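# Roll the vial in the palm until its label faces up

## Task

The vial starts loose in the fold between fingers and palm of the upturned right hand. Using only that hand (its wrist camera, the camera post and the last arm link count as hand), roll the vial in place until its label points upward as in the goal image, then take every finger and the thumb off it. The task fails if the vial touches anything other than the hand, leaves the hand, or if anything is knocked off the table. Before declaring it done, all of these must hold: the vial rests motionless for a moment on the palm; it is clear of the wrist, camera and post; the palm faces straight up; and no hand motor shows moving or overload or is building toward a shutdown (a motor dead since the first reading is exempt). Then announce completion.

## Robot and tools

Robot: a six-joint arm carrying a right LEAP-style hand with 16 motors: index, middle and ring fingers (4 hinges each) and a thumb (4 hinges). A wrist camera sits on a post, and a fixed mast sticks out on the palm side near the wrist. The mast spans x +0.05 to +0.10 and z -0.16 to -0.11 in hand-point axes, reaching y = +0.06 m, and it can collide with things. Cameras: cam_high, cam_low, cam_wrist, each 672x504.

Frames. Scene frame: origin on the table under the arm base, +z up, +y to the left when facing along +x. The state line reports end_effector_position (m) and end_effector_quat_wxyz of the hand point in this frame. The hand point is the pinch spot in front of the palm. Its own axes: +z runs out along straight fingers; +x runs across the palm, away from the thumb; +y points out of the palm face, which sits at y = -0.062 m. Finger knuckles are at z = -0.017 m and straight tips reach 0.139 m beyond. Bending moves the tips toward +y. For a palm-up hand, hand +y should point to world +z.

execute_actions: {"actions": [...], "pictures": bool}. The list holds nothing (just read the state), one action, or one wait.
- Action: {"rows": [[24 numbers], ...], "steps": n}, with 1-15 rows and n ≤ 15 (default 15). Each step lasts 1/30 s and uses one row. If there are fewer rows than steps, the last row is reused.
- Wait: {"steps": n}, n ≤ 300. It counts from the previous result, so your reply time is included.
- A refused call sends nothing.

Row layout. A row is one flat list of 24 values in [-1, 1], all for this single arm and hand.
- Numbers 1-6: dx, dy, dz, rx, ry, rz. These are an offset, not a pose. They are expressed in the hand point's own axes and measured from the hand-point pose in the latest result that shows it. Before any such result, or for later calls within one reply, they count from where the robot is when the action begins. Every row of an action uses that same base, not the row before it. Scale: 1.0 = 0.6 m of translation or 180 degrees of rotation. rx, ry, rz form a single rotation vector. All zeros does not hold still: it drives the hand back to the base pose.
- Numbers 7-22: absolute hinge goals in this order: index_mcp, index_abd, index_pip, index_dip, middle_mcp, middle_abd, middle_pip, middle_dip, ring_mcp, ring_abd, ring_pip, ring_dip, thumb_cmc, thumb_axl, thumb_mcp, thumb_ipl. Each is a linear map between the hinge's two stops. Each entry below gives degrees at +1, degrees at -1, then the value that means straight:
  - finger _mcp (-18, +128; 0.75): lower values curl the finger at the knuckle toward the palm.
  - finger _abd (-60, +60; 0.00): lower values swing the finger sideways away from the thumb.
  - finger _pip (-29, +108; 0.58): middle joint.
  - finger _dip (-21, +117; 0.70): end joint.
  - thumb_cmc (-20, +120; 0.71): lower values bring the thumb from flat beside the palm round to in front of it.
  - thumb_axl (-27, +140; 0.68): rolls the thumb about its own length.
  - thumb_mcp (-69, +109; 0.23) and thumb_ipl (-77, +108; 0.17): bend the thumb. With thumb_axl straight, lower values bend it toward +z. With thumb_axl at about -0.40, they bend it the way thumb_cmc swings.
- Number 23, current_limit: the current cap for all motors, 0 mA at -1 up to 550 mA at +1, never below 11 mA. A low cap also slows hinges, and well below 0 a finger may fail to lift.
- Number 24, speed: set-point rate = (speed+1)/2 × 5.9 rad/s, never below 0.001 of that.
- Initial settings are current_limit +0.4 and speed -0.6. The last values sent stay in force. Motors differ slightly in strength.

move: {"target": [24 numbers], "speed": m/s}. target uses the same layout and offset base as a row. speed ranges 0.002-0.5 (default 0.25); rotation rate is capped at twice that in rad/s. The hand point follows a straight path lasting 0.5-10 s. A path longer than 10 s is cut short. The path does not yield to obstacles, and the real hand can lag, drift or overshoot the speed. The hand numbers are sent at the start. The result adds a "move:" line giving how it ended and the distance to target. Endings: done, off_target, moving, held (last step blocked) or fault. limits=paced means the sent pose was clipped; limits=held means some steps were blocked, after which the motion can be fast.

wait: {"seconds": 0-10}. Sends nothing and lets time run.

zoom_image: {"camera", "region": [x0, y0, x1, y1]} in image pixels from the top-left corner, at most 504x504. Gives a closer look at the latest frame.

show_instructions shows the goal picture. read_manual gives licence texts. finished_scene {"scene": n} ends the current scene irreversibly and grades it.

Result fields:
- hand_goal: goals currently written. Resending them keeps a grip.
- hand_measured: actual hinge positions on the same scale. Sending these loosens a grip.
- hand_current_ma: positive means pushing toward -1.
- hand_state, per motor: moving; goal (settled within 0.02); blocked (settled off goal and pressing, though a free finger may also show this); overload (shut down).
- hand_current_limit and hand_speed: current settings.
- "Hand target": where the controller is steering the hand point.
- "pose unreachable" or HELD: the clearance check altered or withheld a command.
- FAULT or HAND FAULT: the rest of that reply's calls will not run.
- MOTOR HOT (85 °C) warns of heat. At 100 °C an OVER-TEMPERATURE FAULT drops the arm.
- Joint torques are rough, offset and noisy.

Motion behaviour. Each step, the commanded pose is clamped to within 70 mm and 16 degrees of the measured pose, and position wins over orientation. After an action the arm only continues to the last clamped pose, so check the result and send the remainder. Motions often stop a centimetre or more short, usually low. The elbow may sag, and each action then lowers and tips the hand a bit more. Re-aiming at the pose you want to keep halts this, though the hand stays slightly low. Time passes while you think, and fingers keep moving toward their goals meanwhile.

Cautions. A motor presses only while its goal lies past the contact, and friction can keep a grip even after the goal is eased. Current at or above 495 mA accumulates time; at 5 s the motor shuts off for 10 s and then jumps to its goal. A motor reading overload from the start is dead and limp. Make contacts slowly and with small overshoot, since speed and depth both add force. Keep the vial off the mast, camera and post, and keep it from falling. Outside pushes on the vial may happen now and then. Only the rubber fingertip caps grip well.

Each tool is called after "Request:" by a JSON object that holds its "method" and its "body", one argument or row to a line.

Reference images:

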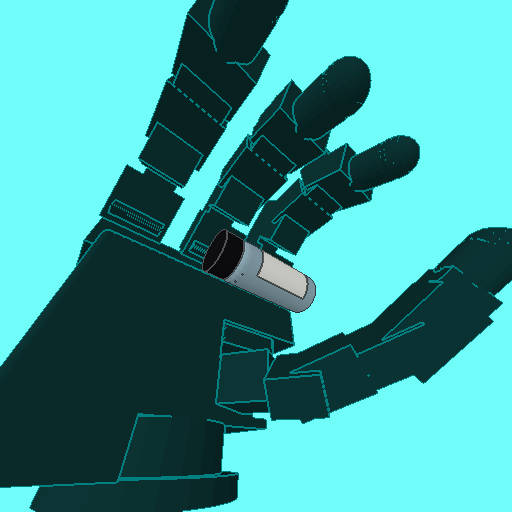

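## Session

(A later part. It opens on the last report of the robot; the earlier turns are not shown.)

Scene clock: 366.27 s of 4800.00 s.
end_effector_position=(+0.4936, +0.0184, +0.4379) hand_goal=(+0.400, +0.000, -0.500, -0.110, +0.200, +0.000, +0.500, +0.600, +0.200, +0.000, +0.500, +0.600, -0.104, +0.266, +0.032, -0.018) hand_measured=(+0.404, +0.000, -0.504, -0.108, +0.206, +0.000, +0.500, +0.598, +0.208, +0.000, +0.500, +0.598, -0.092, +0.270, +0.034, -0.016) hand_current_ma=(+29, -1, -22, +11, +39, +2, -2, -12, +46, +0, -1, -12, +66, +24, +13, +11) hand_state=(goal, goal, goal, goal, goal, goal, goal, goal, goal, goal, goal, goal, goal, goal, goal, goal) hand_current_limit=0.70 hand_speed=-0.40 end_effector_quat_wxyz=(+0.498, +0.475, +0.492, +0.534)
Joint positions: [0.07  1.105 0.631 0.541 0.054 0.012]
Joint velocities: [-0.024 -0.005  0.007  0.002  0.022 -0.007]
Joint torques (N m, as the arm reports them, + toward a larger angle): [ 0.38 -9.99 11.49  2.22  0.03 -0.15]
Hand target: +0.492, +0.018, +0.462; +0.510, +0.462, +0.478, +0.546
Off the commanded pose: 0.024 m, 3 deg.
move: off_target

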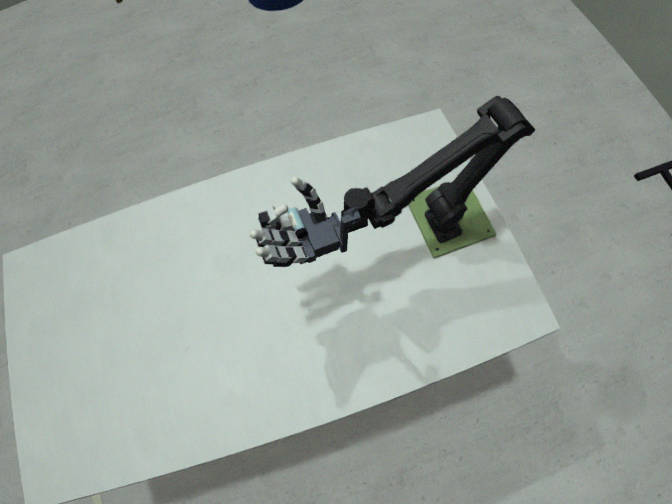

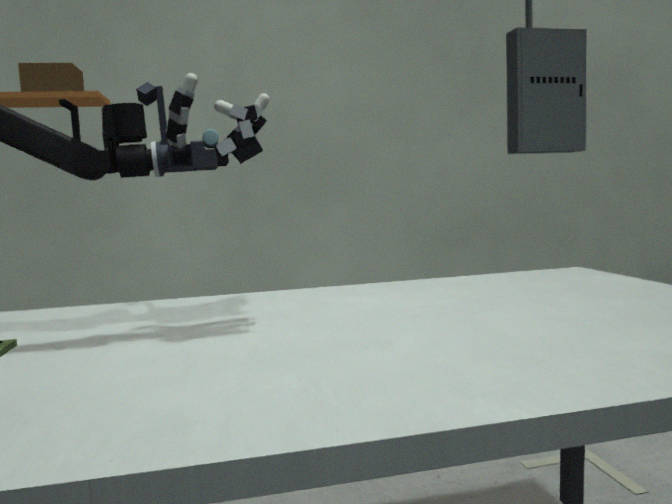

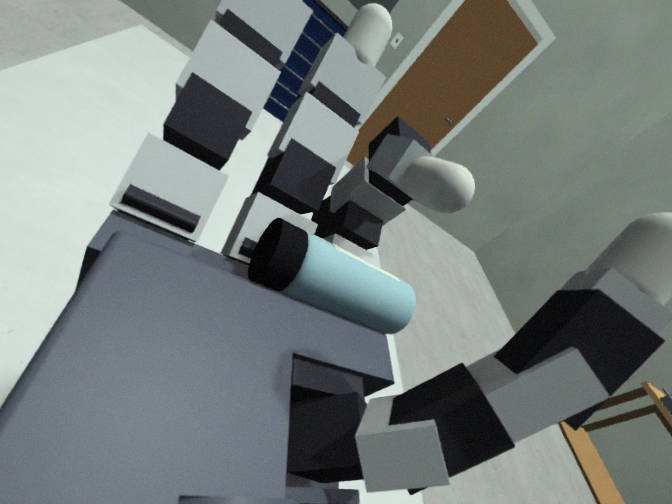

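Request:
{"method": "move", "body": {
  "target": [0,0.04,0.002,-0.016,0,0,0.4,0,-1,-0.11,-0.18,0,-0.52,-0.35,0.046,0,-0.008,0.28,-0.104,0.266,0.032,-0.018,0.7,-0.5]
}}

Request:
{"method": "move", "body": {
  "target": [0,0.04,0.002,-0.016,0,0,0.12,0,-1,-0.07,-0.18,0,-0.52,-0.35,0.046,0,-0.008,0.28,-0.104,0.266,0.032,-0.018,0.7,-0.87]
}}

Request:
{"method": "move", "body": {
  "target": [0,0.04,0.002,-0.016,0,0,0.12,0,-1,-0.07,-0.18,0,-0.55,-0.72,0.046,0,-0.008,0.28,-0.104,0.266,0.032,-0.018,0.7,-0.8]
}}

Request:
{"method": "move", "body": {
  "target": [0,0.04,0.002,-0.016,0,0,0.4,0,-0.7,-0.11,-0.18,0,-0.53,-0.67,0.046,0,-0.008,0.28,-0.104,0.266,0.032,-0.018,0.7,-0.4]
}}

Request:
{"method": "move", "body": {
  "target": [0,0.04,0.002,-0.016,0,0,0.4,0,-1,-0.11,-0.18,0,-0.52,-0.35,0.046,0,-0.008,0.28,-0.104,0.266,0.032,-0.018,0.7,-0.5]
}}

Request:
{"method": "move", "body": {
  "target": [0,0.04,0.002,-0.016,0,0,0.12,0,-1,-0.07,-0.18,0,-0.52,-0.35,0.046,0,-0.008,0.28,-0.104,0.266,0.032,-0.018,0.7,-0.87]
}}

Request:
{"method": "move", "body": {
  "target": [0,0.04,0.002,-0.016,0,0,0.12,0,-1,-0.07,-0.18,0,-0.55,-0.72,0.046,0,-0.008,0.28,-0.104,0.266,0.032,-0.018,0.7,-0.8]
}}

Request:
{"method": "move", "body": {
  "target": [0,0.04,0.002,-0.016,0,0,0.2,0,0.2,0.4,0.2,0,0.3,0.5,0.2,0,0.3,0.5,-0.104,0.266,0.032,-0.018,0.4,-0.4]
}}

Request:
{"method": "zoom_image", "body": {
  "camera": "cam_high",
  "region": [265,190,325,250]
}}

Scene clock: 382.50 s of 4800.00 s.
end_effector_position=(+0.4936, +0.0184, +0.4379) hand_goal=(+0.400, +0.000, -1.000, -0.110, -0.180, +0.000, -0.520, -0.350, +0.046, +0.000, -0.008, +0.280, -0.104, +0.266, +0.032, -0.018) hand_measured=(+0.406, +0.000, -0.980, -0.106, -0.168, +0.000, -0.520, -0.348, +0.062, +0.000, -0.006, +0.282, -0.092, +0.270, +0.034, -0.016) hand_current_ma=(+42, -1, +100, +24, +70, +2, +1, +11, +87, +0, +13, +12, +66, +24, +13, +11) hand_state=(goal, goal, goal, goal, goal, goal, goal, goal, goal, goal, goal, goal, goal, goal, goal, goal) hand_current_limit=0.70 hand_speed=-0.50 end_effector_quat_wxyz=(+0.498, +0.475, +0.492, +0.534)
Joint positions: [0.07  1.105 0.631 0.541 0.054 0.012]
Joint velocities: [-0.005 -0.005  0.002 -0.027  0.051  0.007]
Joint torques (N m, as the arm reports them, + toward a larger angle): [ 0.5  -9.5  11.34  2.2   0.01 -0.15]
Hand target: +0.492, +0.018, +0.462; +0.510, +0.462, +0.478, +0.546
Off the commanded pose: 0.024 m, 3 deg.
After step 90, 12.13 s passed at rest.
move: off_target

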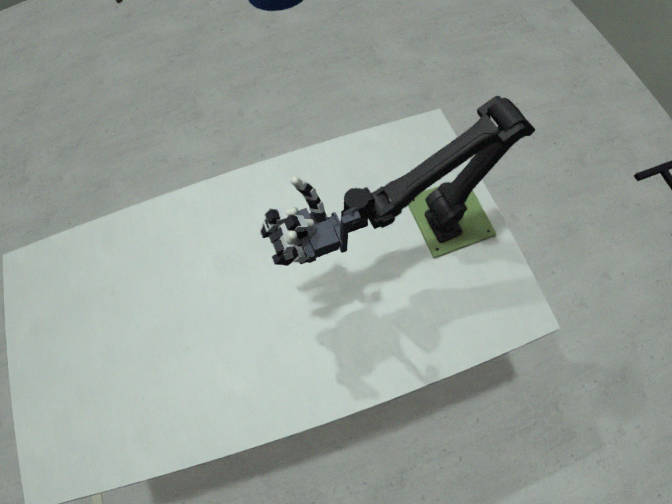

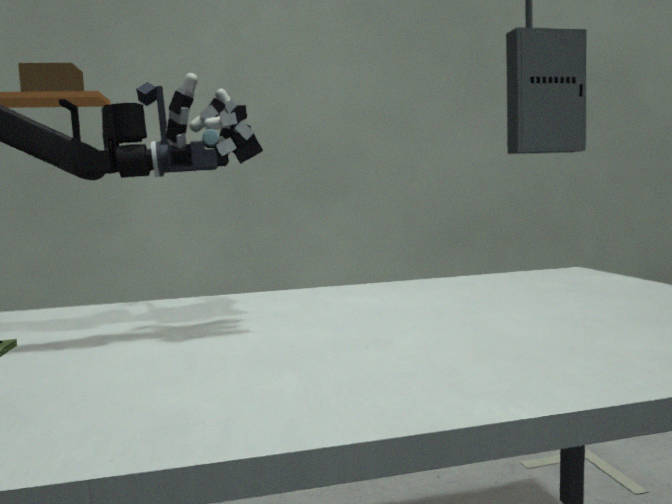

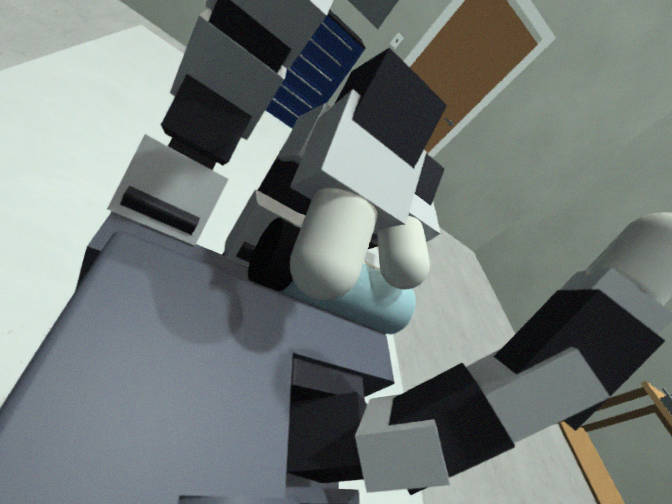

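Scene clock: 383.67 s of 4800.00 s.
end_effector_position=(+0.4936, +0.0184, +0.4379) hand_goal=(+0.120, +0.000, -1.000, -0.070, -0.180, +0.000, -0.520, -0.350, +0.046, +0.000, -0.008, +0.280, -0.104, +0.266, +0.032, -0.018) hand_measured=(+0.164, +0.000, -0.964, -0.054, -0.168, +0.000, -0.520, -0.348, +0.062, +0.000, -0.006, +0.282, -0.092, +0.270, +0.034, -0.016) hand_current_ma=(+271, -1, +191, +77, +70, +2, +1, +11, +87, +0, +13, +12, +66, +24, +13, +11) hand_state=(blocked, goal, blocked, goal, goal, goal, goal, goal, goal, goal, goal, goal, goal, goal, goal, goal) hand_current_limit=0.70 hand_speed=-0.87 end_effector_quat_wxyz=(+0.498, +0.475, +0.492, +0.534)
Joint positions: [0.07  1.105 0.631 0.541 0.054 0.012]
Joint velocities: [ 0.015 -0.005 -0.017  0.002  0.022  0.007]
Joint torques (N m, as the arm reports them, + toward a larger angle): [ 0.29 -9.69 11.31  2.14  0.   -0.19]
Hand target: +0.492, +0.018, +0.462; +0.510, +0.462, +0.478, +0.546
Off the commanded pose: 0.024 m, 3 deg.
move: off_target

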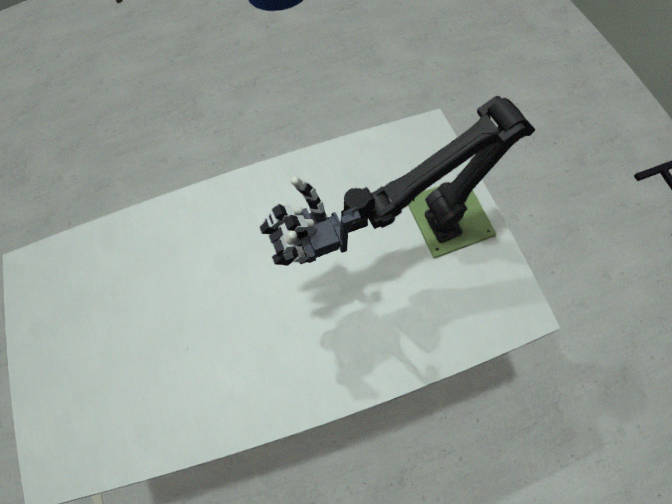

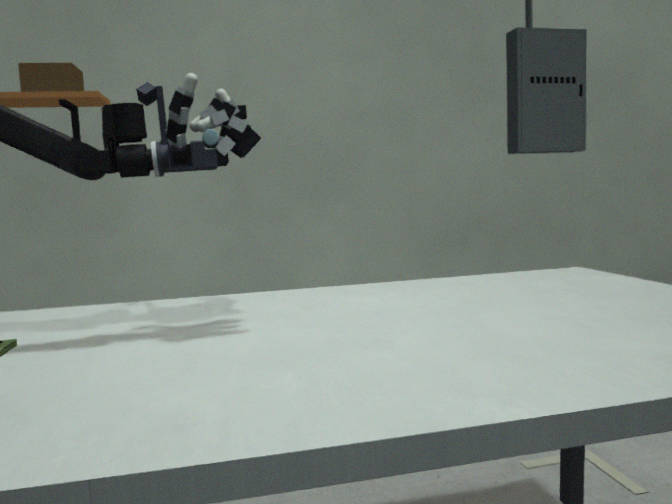

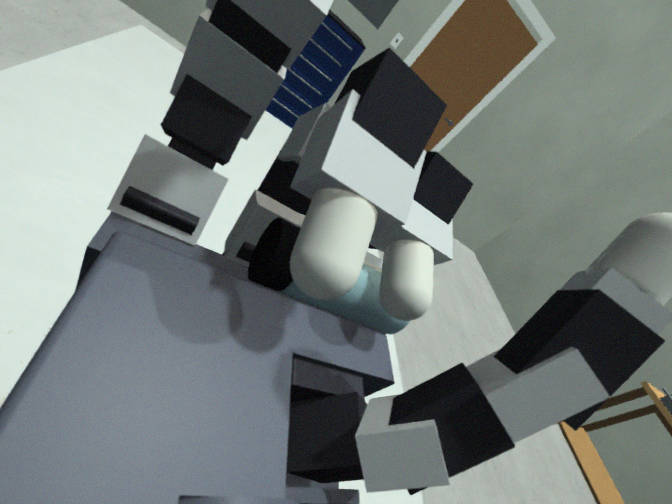

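Scene clock: 384.67 s of 4800.00 s.
end_effector_position=(+0.4936, +0.0184, +0.4379) hand_goal=(+0.120, +0.000, -1.000, -0.070, -0.180, +0.000, -0.550, -0.720, +0.046, +0.000, -0.008, +0.280, -0.104, +0.266, +0.032, -0.018) hand_measured=(+0.164, +0.000, -0.964, -0.054, -0.172, +0.000, -0.522, -0.632, +0.062, +0.000, -0.006, +0.282, -0.092, +0.270, +0.034, -0.016) hand_current_ma=(+271, -1, +191, +77, +46, +2, +143, +455, +87, +0, +13, +12, +66, +24, +13, +11) hand_state=(blocked, goal, blocked, goal, goal, goal, blocked, blocked, goal, goal, goal, goal, goal, goal, goal, goal) hand_current_limit=0.70 hand_speed=-0.80 end_effector_quat_wxyz=(+0.498, +0.475, +0.492, +0.534)
Joint positions: [0.07  1.105 0.631 0.541 0.054 0.012]
Joint velocities: [-0.015 -0.005 -0.012  0.007 -0.022 -0.066]
Joint torques (N m, as the arm reports them, + toward a larger angle): [ -0.17 -10.35  11.3    2.31   0.03  -0.2 ]
Hand target: +0.492, +0.018, +0.462; +0.510, +0.462, +0.478, +0.546
Off the commanded pose: 0.024 m, 3 deg.
move: off_target

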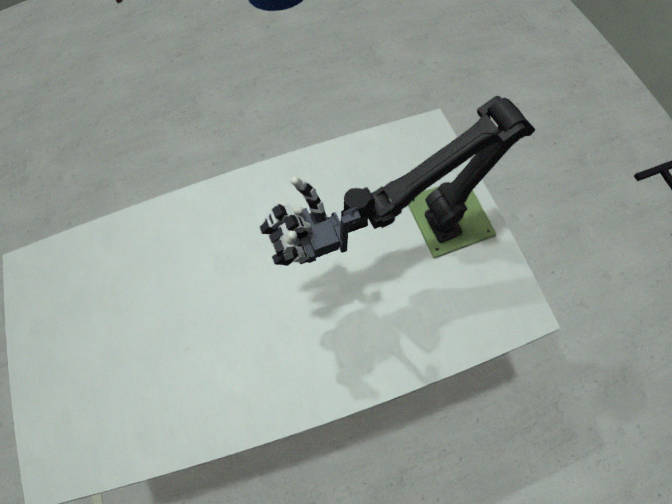

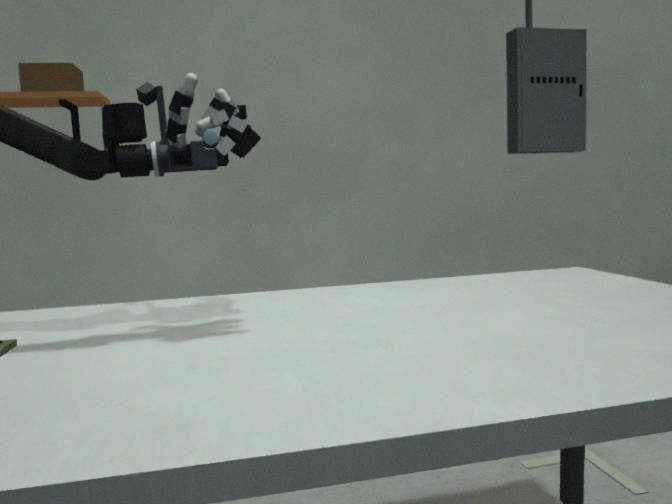

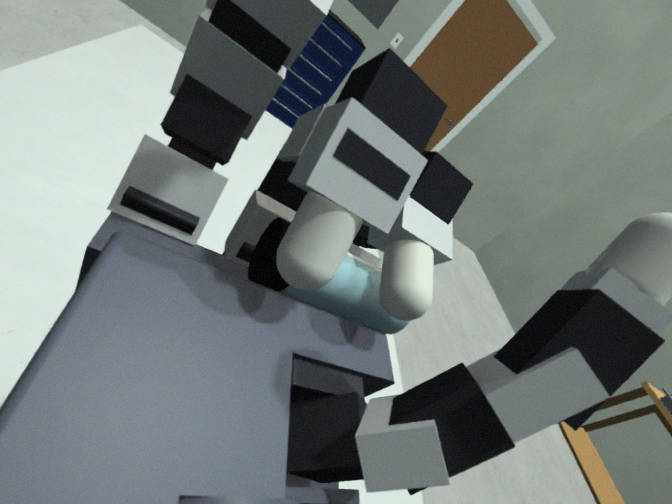

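Scene clock: 385.37 s of 4800.00 s.
end_effector_position=(+0.4936, +0.0184, +0.4379) hand_goal=(+0.400, +0.000, -0.700, -0.110, -0.180, +0.000, -0.530, -0.670, +0.046, +0.000, -0.008, +0.280, -0.104, +0.266, +0.032, -0.018) hand_measured=(+0.404, +0.000, -0.706, -0.108, -0.174, +0.000, -0.514, -0.634, +0.062, +0.000, -0.006, +0.282, -0.092, +0.270, +0.034, -0.016) hand_current_ma=(+25, -1, -29, +11, +39, +2, +86, +185, +87, +0, +13, +12, +66, +24, +13, +11) hand_state=(goal, goal, goal, goal, goal, goal, goal, blocked, goal, goal, goal, goal, goal, goal, goal, goal) hand_current_limit=0.70 hand_speed=-0.40 end_effector_quat_wxyz=(+0.498, +0.475, +0.492, +0.534)
Joint positions: [0.07  1.105 0.631 0.541 0.054 0.012]
Joint velocities: [-0.005  0.005 -0.012 -0.002 -0.037  0.007]
Joint torques (N m, as the arm reports them, + toward a larger angle): [  0.33 -10.    11.31   2.23   0.01  -0.17]
Hand target: +0.492, +0.018, +0.462; +0.510, +0.462, +0.478, +0.546
Off the commanded pose: 0.024 m, 3 deg.
move: off_target

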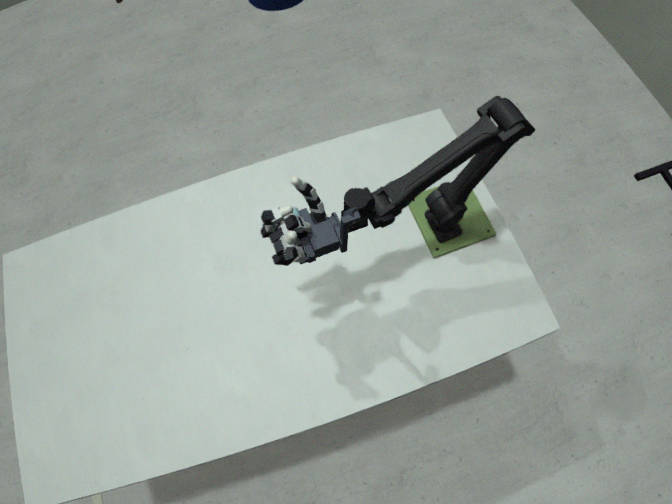

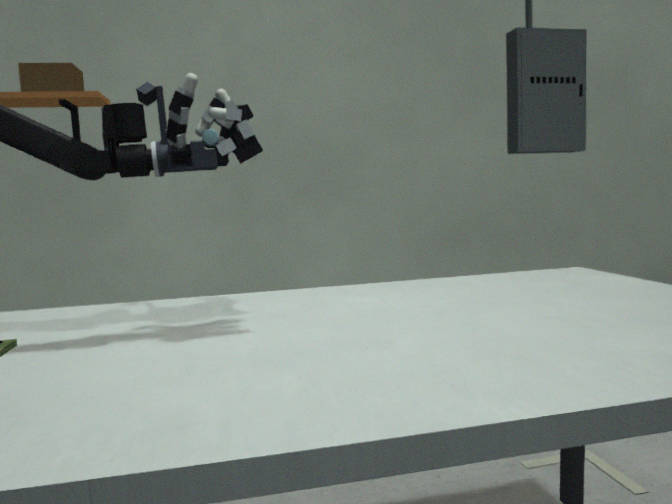

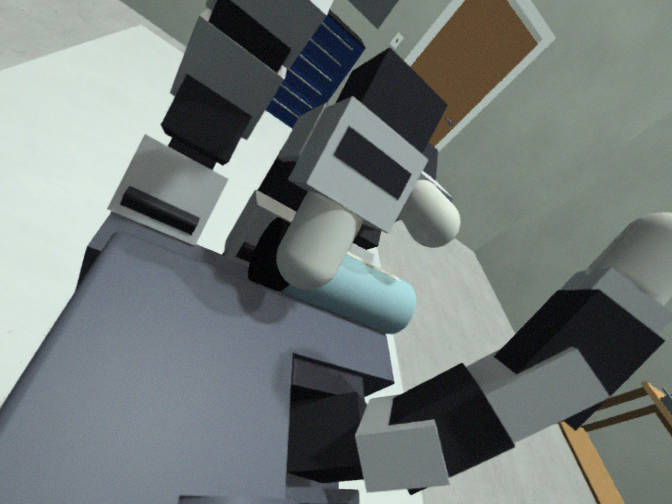

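Scene clock: 386.07 s of 4800.00 s.
end_effector_position=(+0.4936, +0.0184, +0.4379) hand_goal=(+0.400, +0.000, -1.000, -0.110, -0.180, +0.000, -0.520, -0.350, +0.046, +0.000, -0.008, +0.280, -0.104, +0.266, +0.032, -0.018) hand_measured=(+0.406, +0.000, -0.980, -0.104, -0.174, +0.000, -0.520, -0.354, +0.062, +0.000, -0.006, +0.282, -0.092, +0.270, +0.034, -0.016) hand_current_ma=(+42, -1, +100, +26, +37, +2, +1, -19, +87, +0, +13, +12, +66, +24, +13, +11) hand_state=(goal, goal, goal, goal, goal, goal, goal, goal, goal, goal, goal, goal, goal, goal, goal, goal) hand_current_limit=0.70 hand_speed=-0.50 end_effector_quat_wxyz=(+0.498, +0.475, +0.492, +0.534)
Joint positions: [0.07  1.105 0.631 0.541 0.054 0.012]
Joint velocities: [-0.005  0.005 -0.007  0.017  0.022  0.007]
Joint torques (N m, as the arm reports them, + toward a larger angle): [ 0.05 -9.71 11.39  2.32  0.   -0.17]
Hand target: +0.492, +0.018, +0.462; +0.510, +0.462, +0.478, +0.546
Off the commanded pose: 0.024 m, 3 deg.
move: off_target

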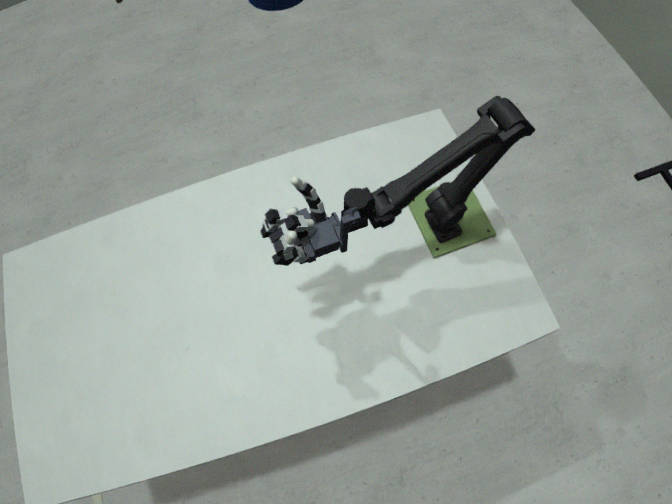

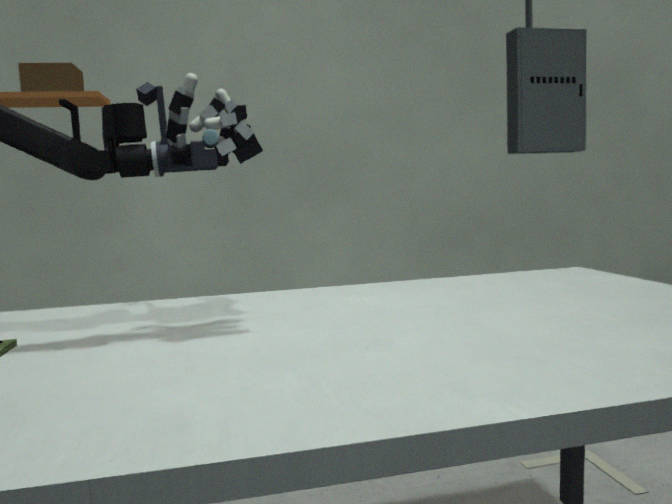

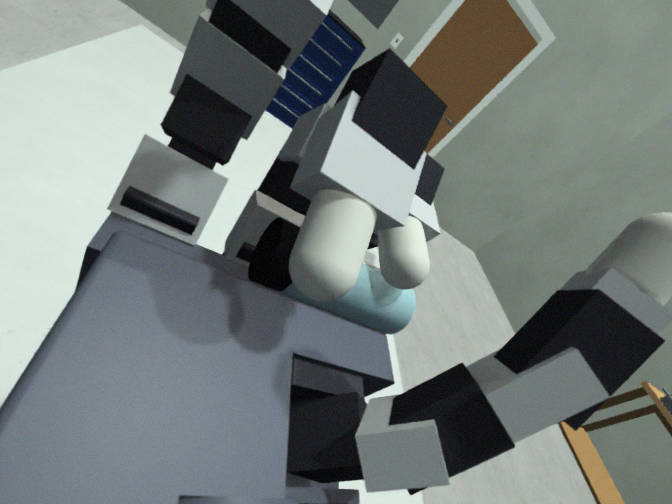

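Scene clock: 387.37 s of 4800.00 s.
end_effector_position=(+0.4936, +0.0184, +0.4379) hand_goal=(+0.120, +0.000, -1.000, -0.070, -0.180, +0.000, -0.520, -0.350, +0.046, +0.000, -0.008, +0.280, -0.104, +0.266, +0.032, -0.018) hand_measured=(+0.164, +0.000, -0.964, -0.054, -0.174, +0.000, -0.520, -0.354, +0.062, +0.000, -0.006, +0.282, -0.092, +0.270, +0.034, -0.016) hand_current_ma=(+272, -1, +192, +77, +32, +2, +1, -19, +86, +0, +13, +12, +66, +24, +13, +11) hand_state=(blocked, goal, blocked, goal, goal, goal, goal, goal, goal, goal, goal, goal, goal, goal, goal, goal) hand_current_limit=0.70 hand_speed=-0.87 end_effector_quat_wxyz=(+0.498, +0.475, +0.492, +0.534)
Joint positions: [0.07  1.105 0.631 0.541 0.054 0.012]
Joint velocities: [-0.005 -0.005 -0.002 -0.017  0.007 -0.051]
Joint torques (N m, as the arm reports them, + toward a larger angle): [ -0.18 -10.25  11.38   2.16   0.02  -0.18]
Hand target: +0.492, +0.018, +0.462; +0.510, +0.462, +0.478, +0.546
Off the commanded pose: 0.024 m, 3 deg.
move: off_target

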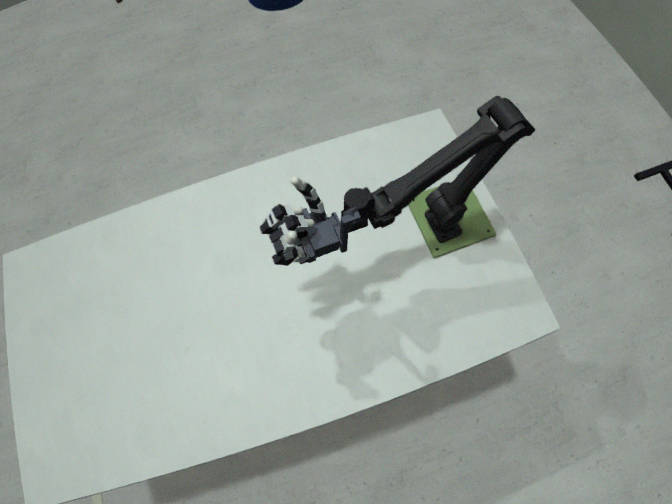

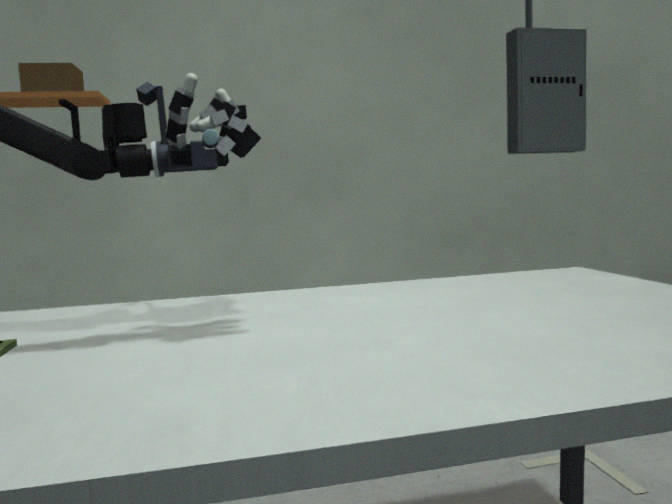

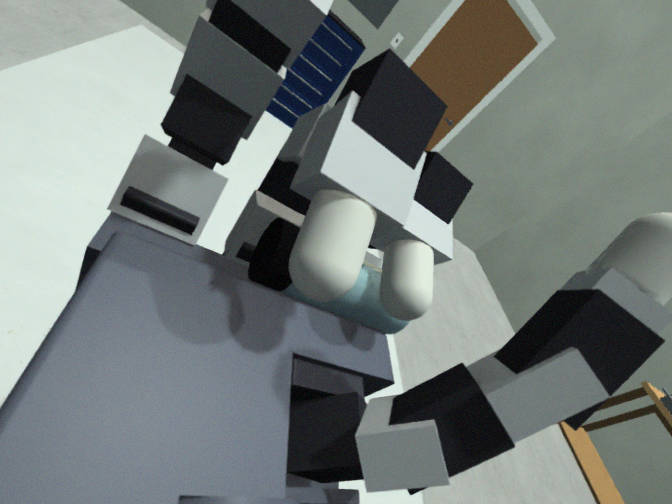

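Scene clock: 388.33 s of 4800.00 s.
end_effector_position=(+0.4936, +0.0184, +0.4379) hand_goal=(+0.120, +0.000, -1.000, -0.070, -0.180, +0.000, -0.550, -0.720, +0.046, +0.000, -0.008, +0.280, -0.104, +0.266, +0.032, -0.018) hand_measured=(+0.164, +0.000, -0.964, -0.054, -0.180, +0.000, -0.522, -0.626, +0.062, +0.000, -0.006, +0.282, -0.092, +0.270, +0.034, -0.016) hand_current_ma=(+272, -1, +192, +77, +4, +2, +140, +467, +86, +0, +13, +12, +66, +24, +13, +11) hand_state=(blocked, goal, blocked, goal, goal, goal, blocked, blocked, goal, goal, goal, goal, goal, goal, goal, goal) hand_current_limit=0.70 hand_speed=-0.80 end_effector_quat_wxyz=(+0.498, +0.475, +0.492, +0.534)
Joint positions: [0.07  1.105 0.631 0.541 0.054 0.012]
Joint velocities: [ 0.005  0.015  0.017  0.022  0.022 -0.037]
Joint torques (N m, as the arm reports them, + toward a larger angle): [  0.06 -10.16  11.53   2.29   0.03  -0.14]
Hand target: +0.492, +0.018, +0.462; +0.510, +0.462, +0.478, +0.546
Off the commanded pose: 0.024 m, 3 deg.
move: off_target

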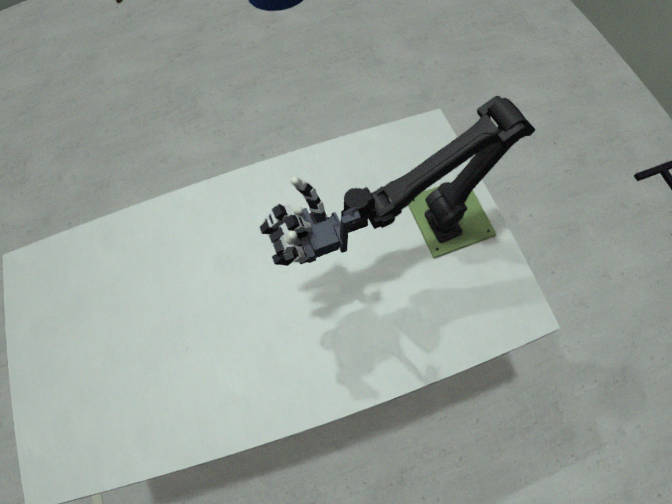

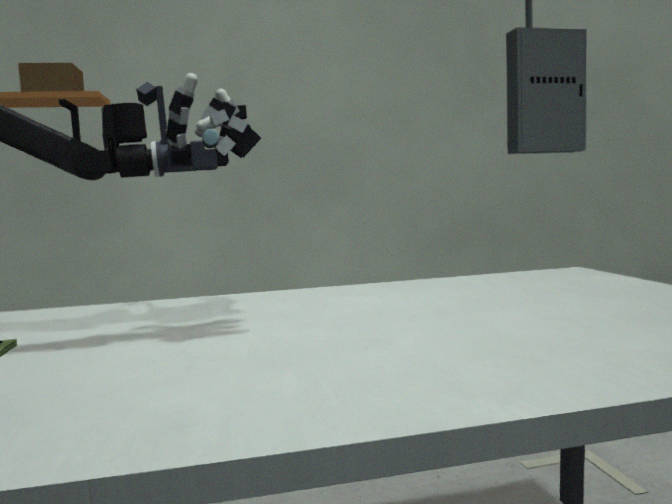

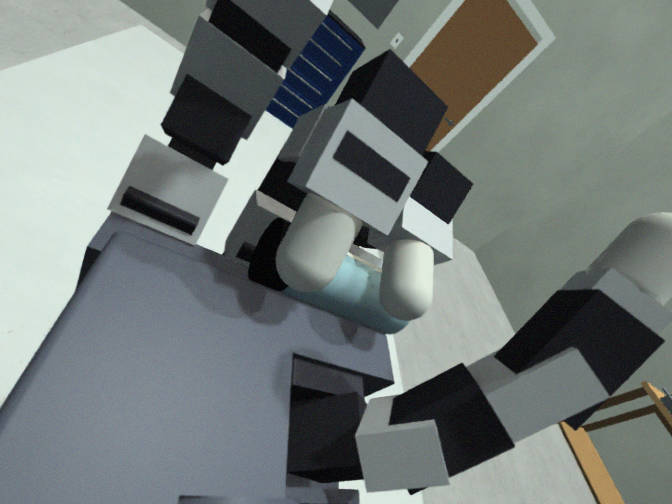

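Scene clock: 389.57 s of 4800.00 s.
end_effector_position=(+0.4936, +0.0184, +0.4379) hand_goal=(+0.200, +0.000, +0.200, +0.400, +0.200, +0.000, +0.300, +0.500, +0.200, +0.000, +0.300, +0.500, -0.104, +0.266, +0.032, -0.018) hand_measured=(+0.206, +0.000, +0.198, +0.398, +0.206, +0.000, +0.298, +0.498, +0.208, +0.000, +0.300, +0.498, -0.092, +0.270, +0.034, -0.016) hand_current_ma=(+34, -1, -7, -14, +35, +2, -5, -13, +41, +0, -5, -13, +66, +24, +13, +11) hand_state=(goal, goal, goal, goal, goal, goal, goal, goal, goal, goal, goal, goal, goal, goal, goal, goal) hand_current_limit=0.40 hand_speed=-0.40 end_effector_quat_wxyz=(+0.498, +0.475, +0.492, +0.534)
Joint positions: [0.07  1.105 0.631 0.541 0.054 0.012]
Joint velocities: [-0.015  0.005 -0.007  0.002 -0.037  0.022]
Joint torques (N m, as the arm reports them, + toward a larger angle): [ 0.27 -9.76 11.48  2.38  0.03 -0.19]
Hand target: +0.492, +0.018, +0.462; +0.510, +0.462, +0.478, +0.546
Off the commanded pose: 0.024 m, 3 deg.
move: off_target

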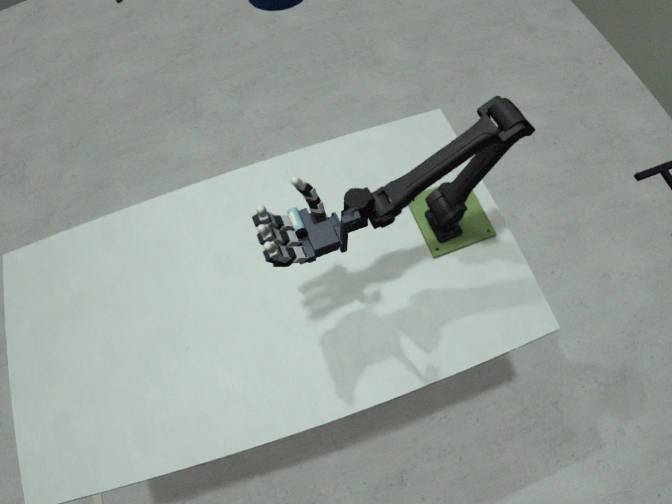

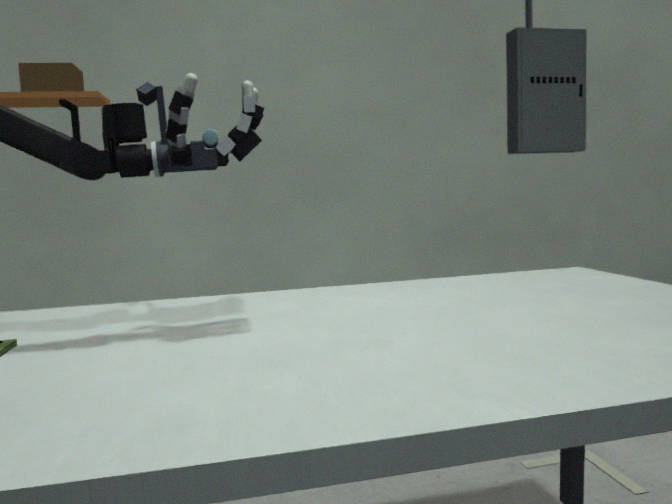

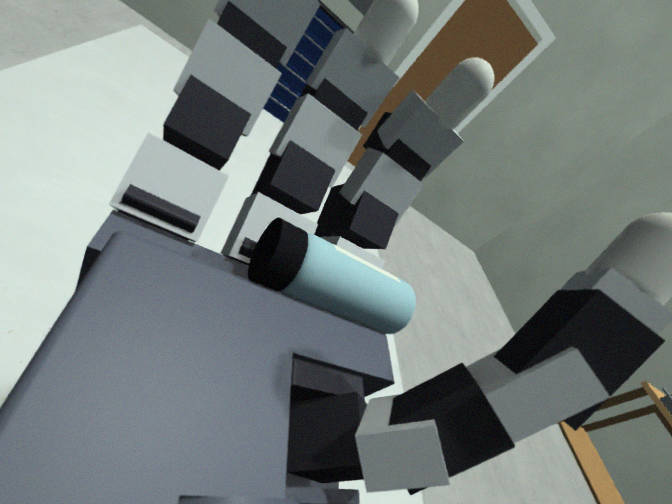

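Region (265, 190, 325, 250) of cam_high's 672x504 image, scaled by 8.400, with more detail than that image has.

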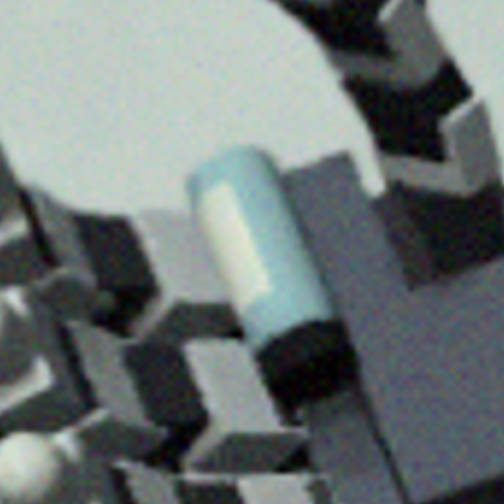

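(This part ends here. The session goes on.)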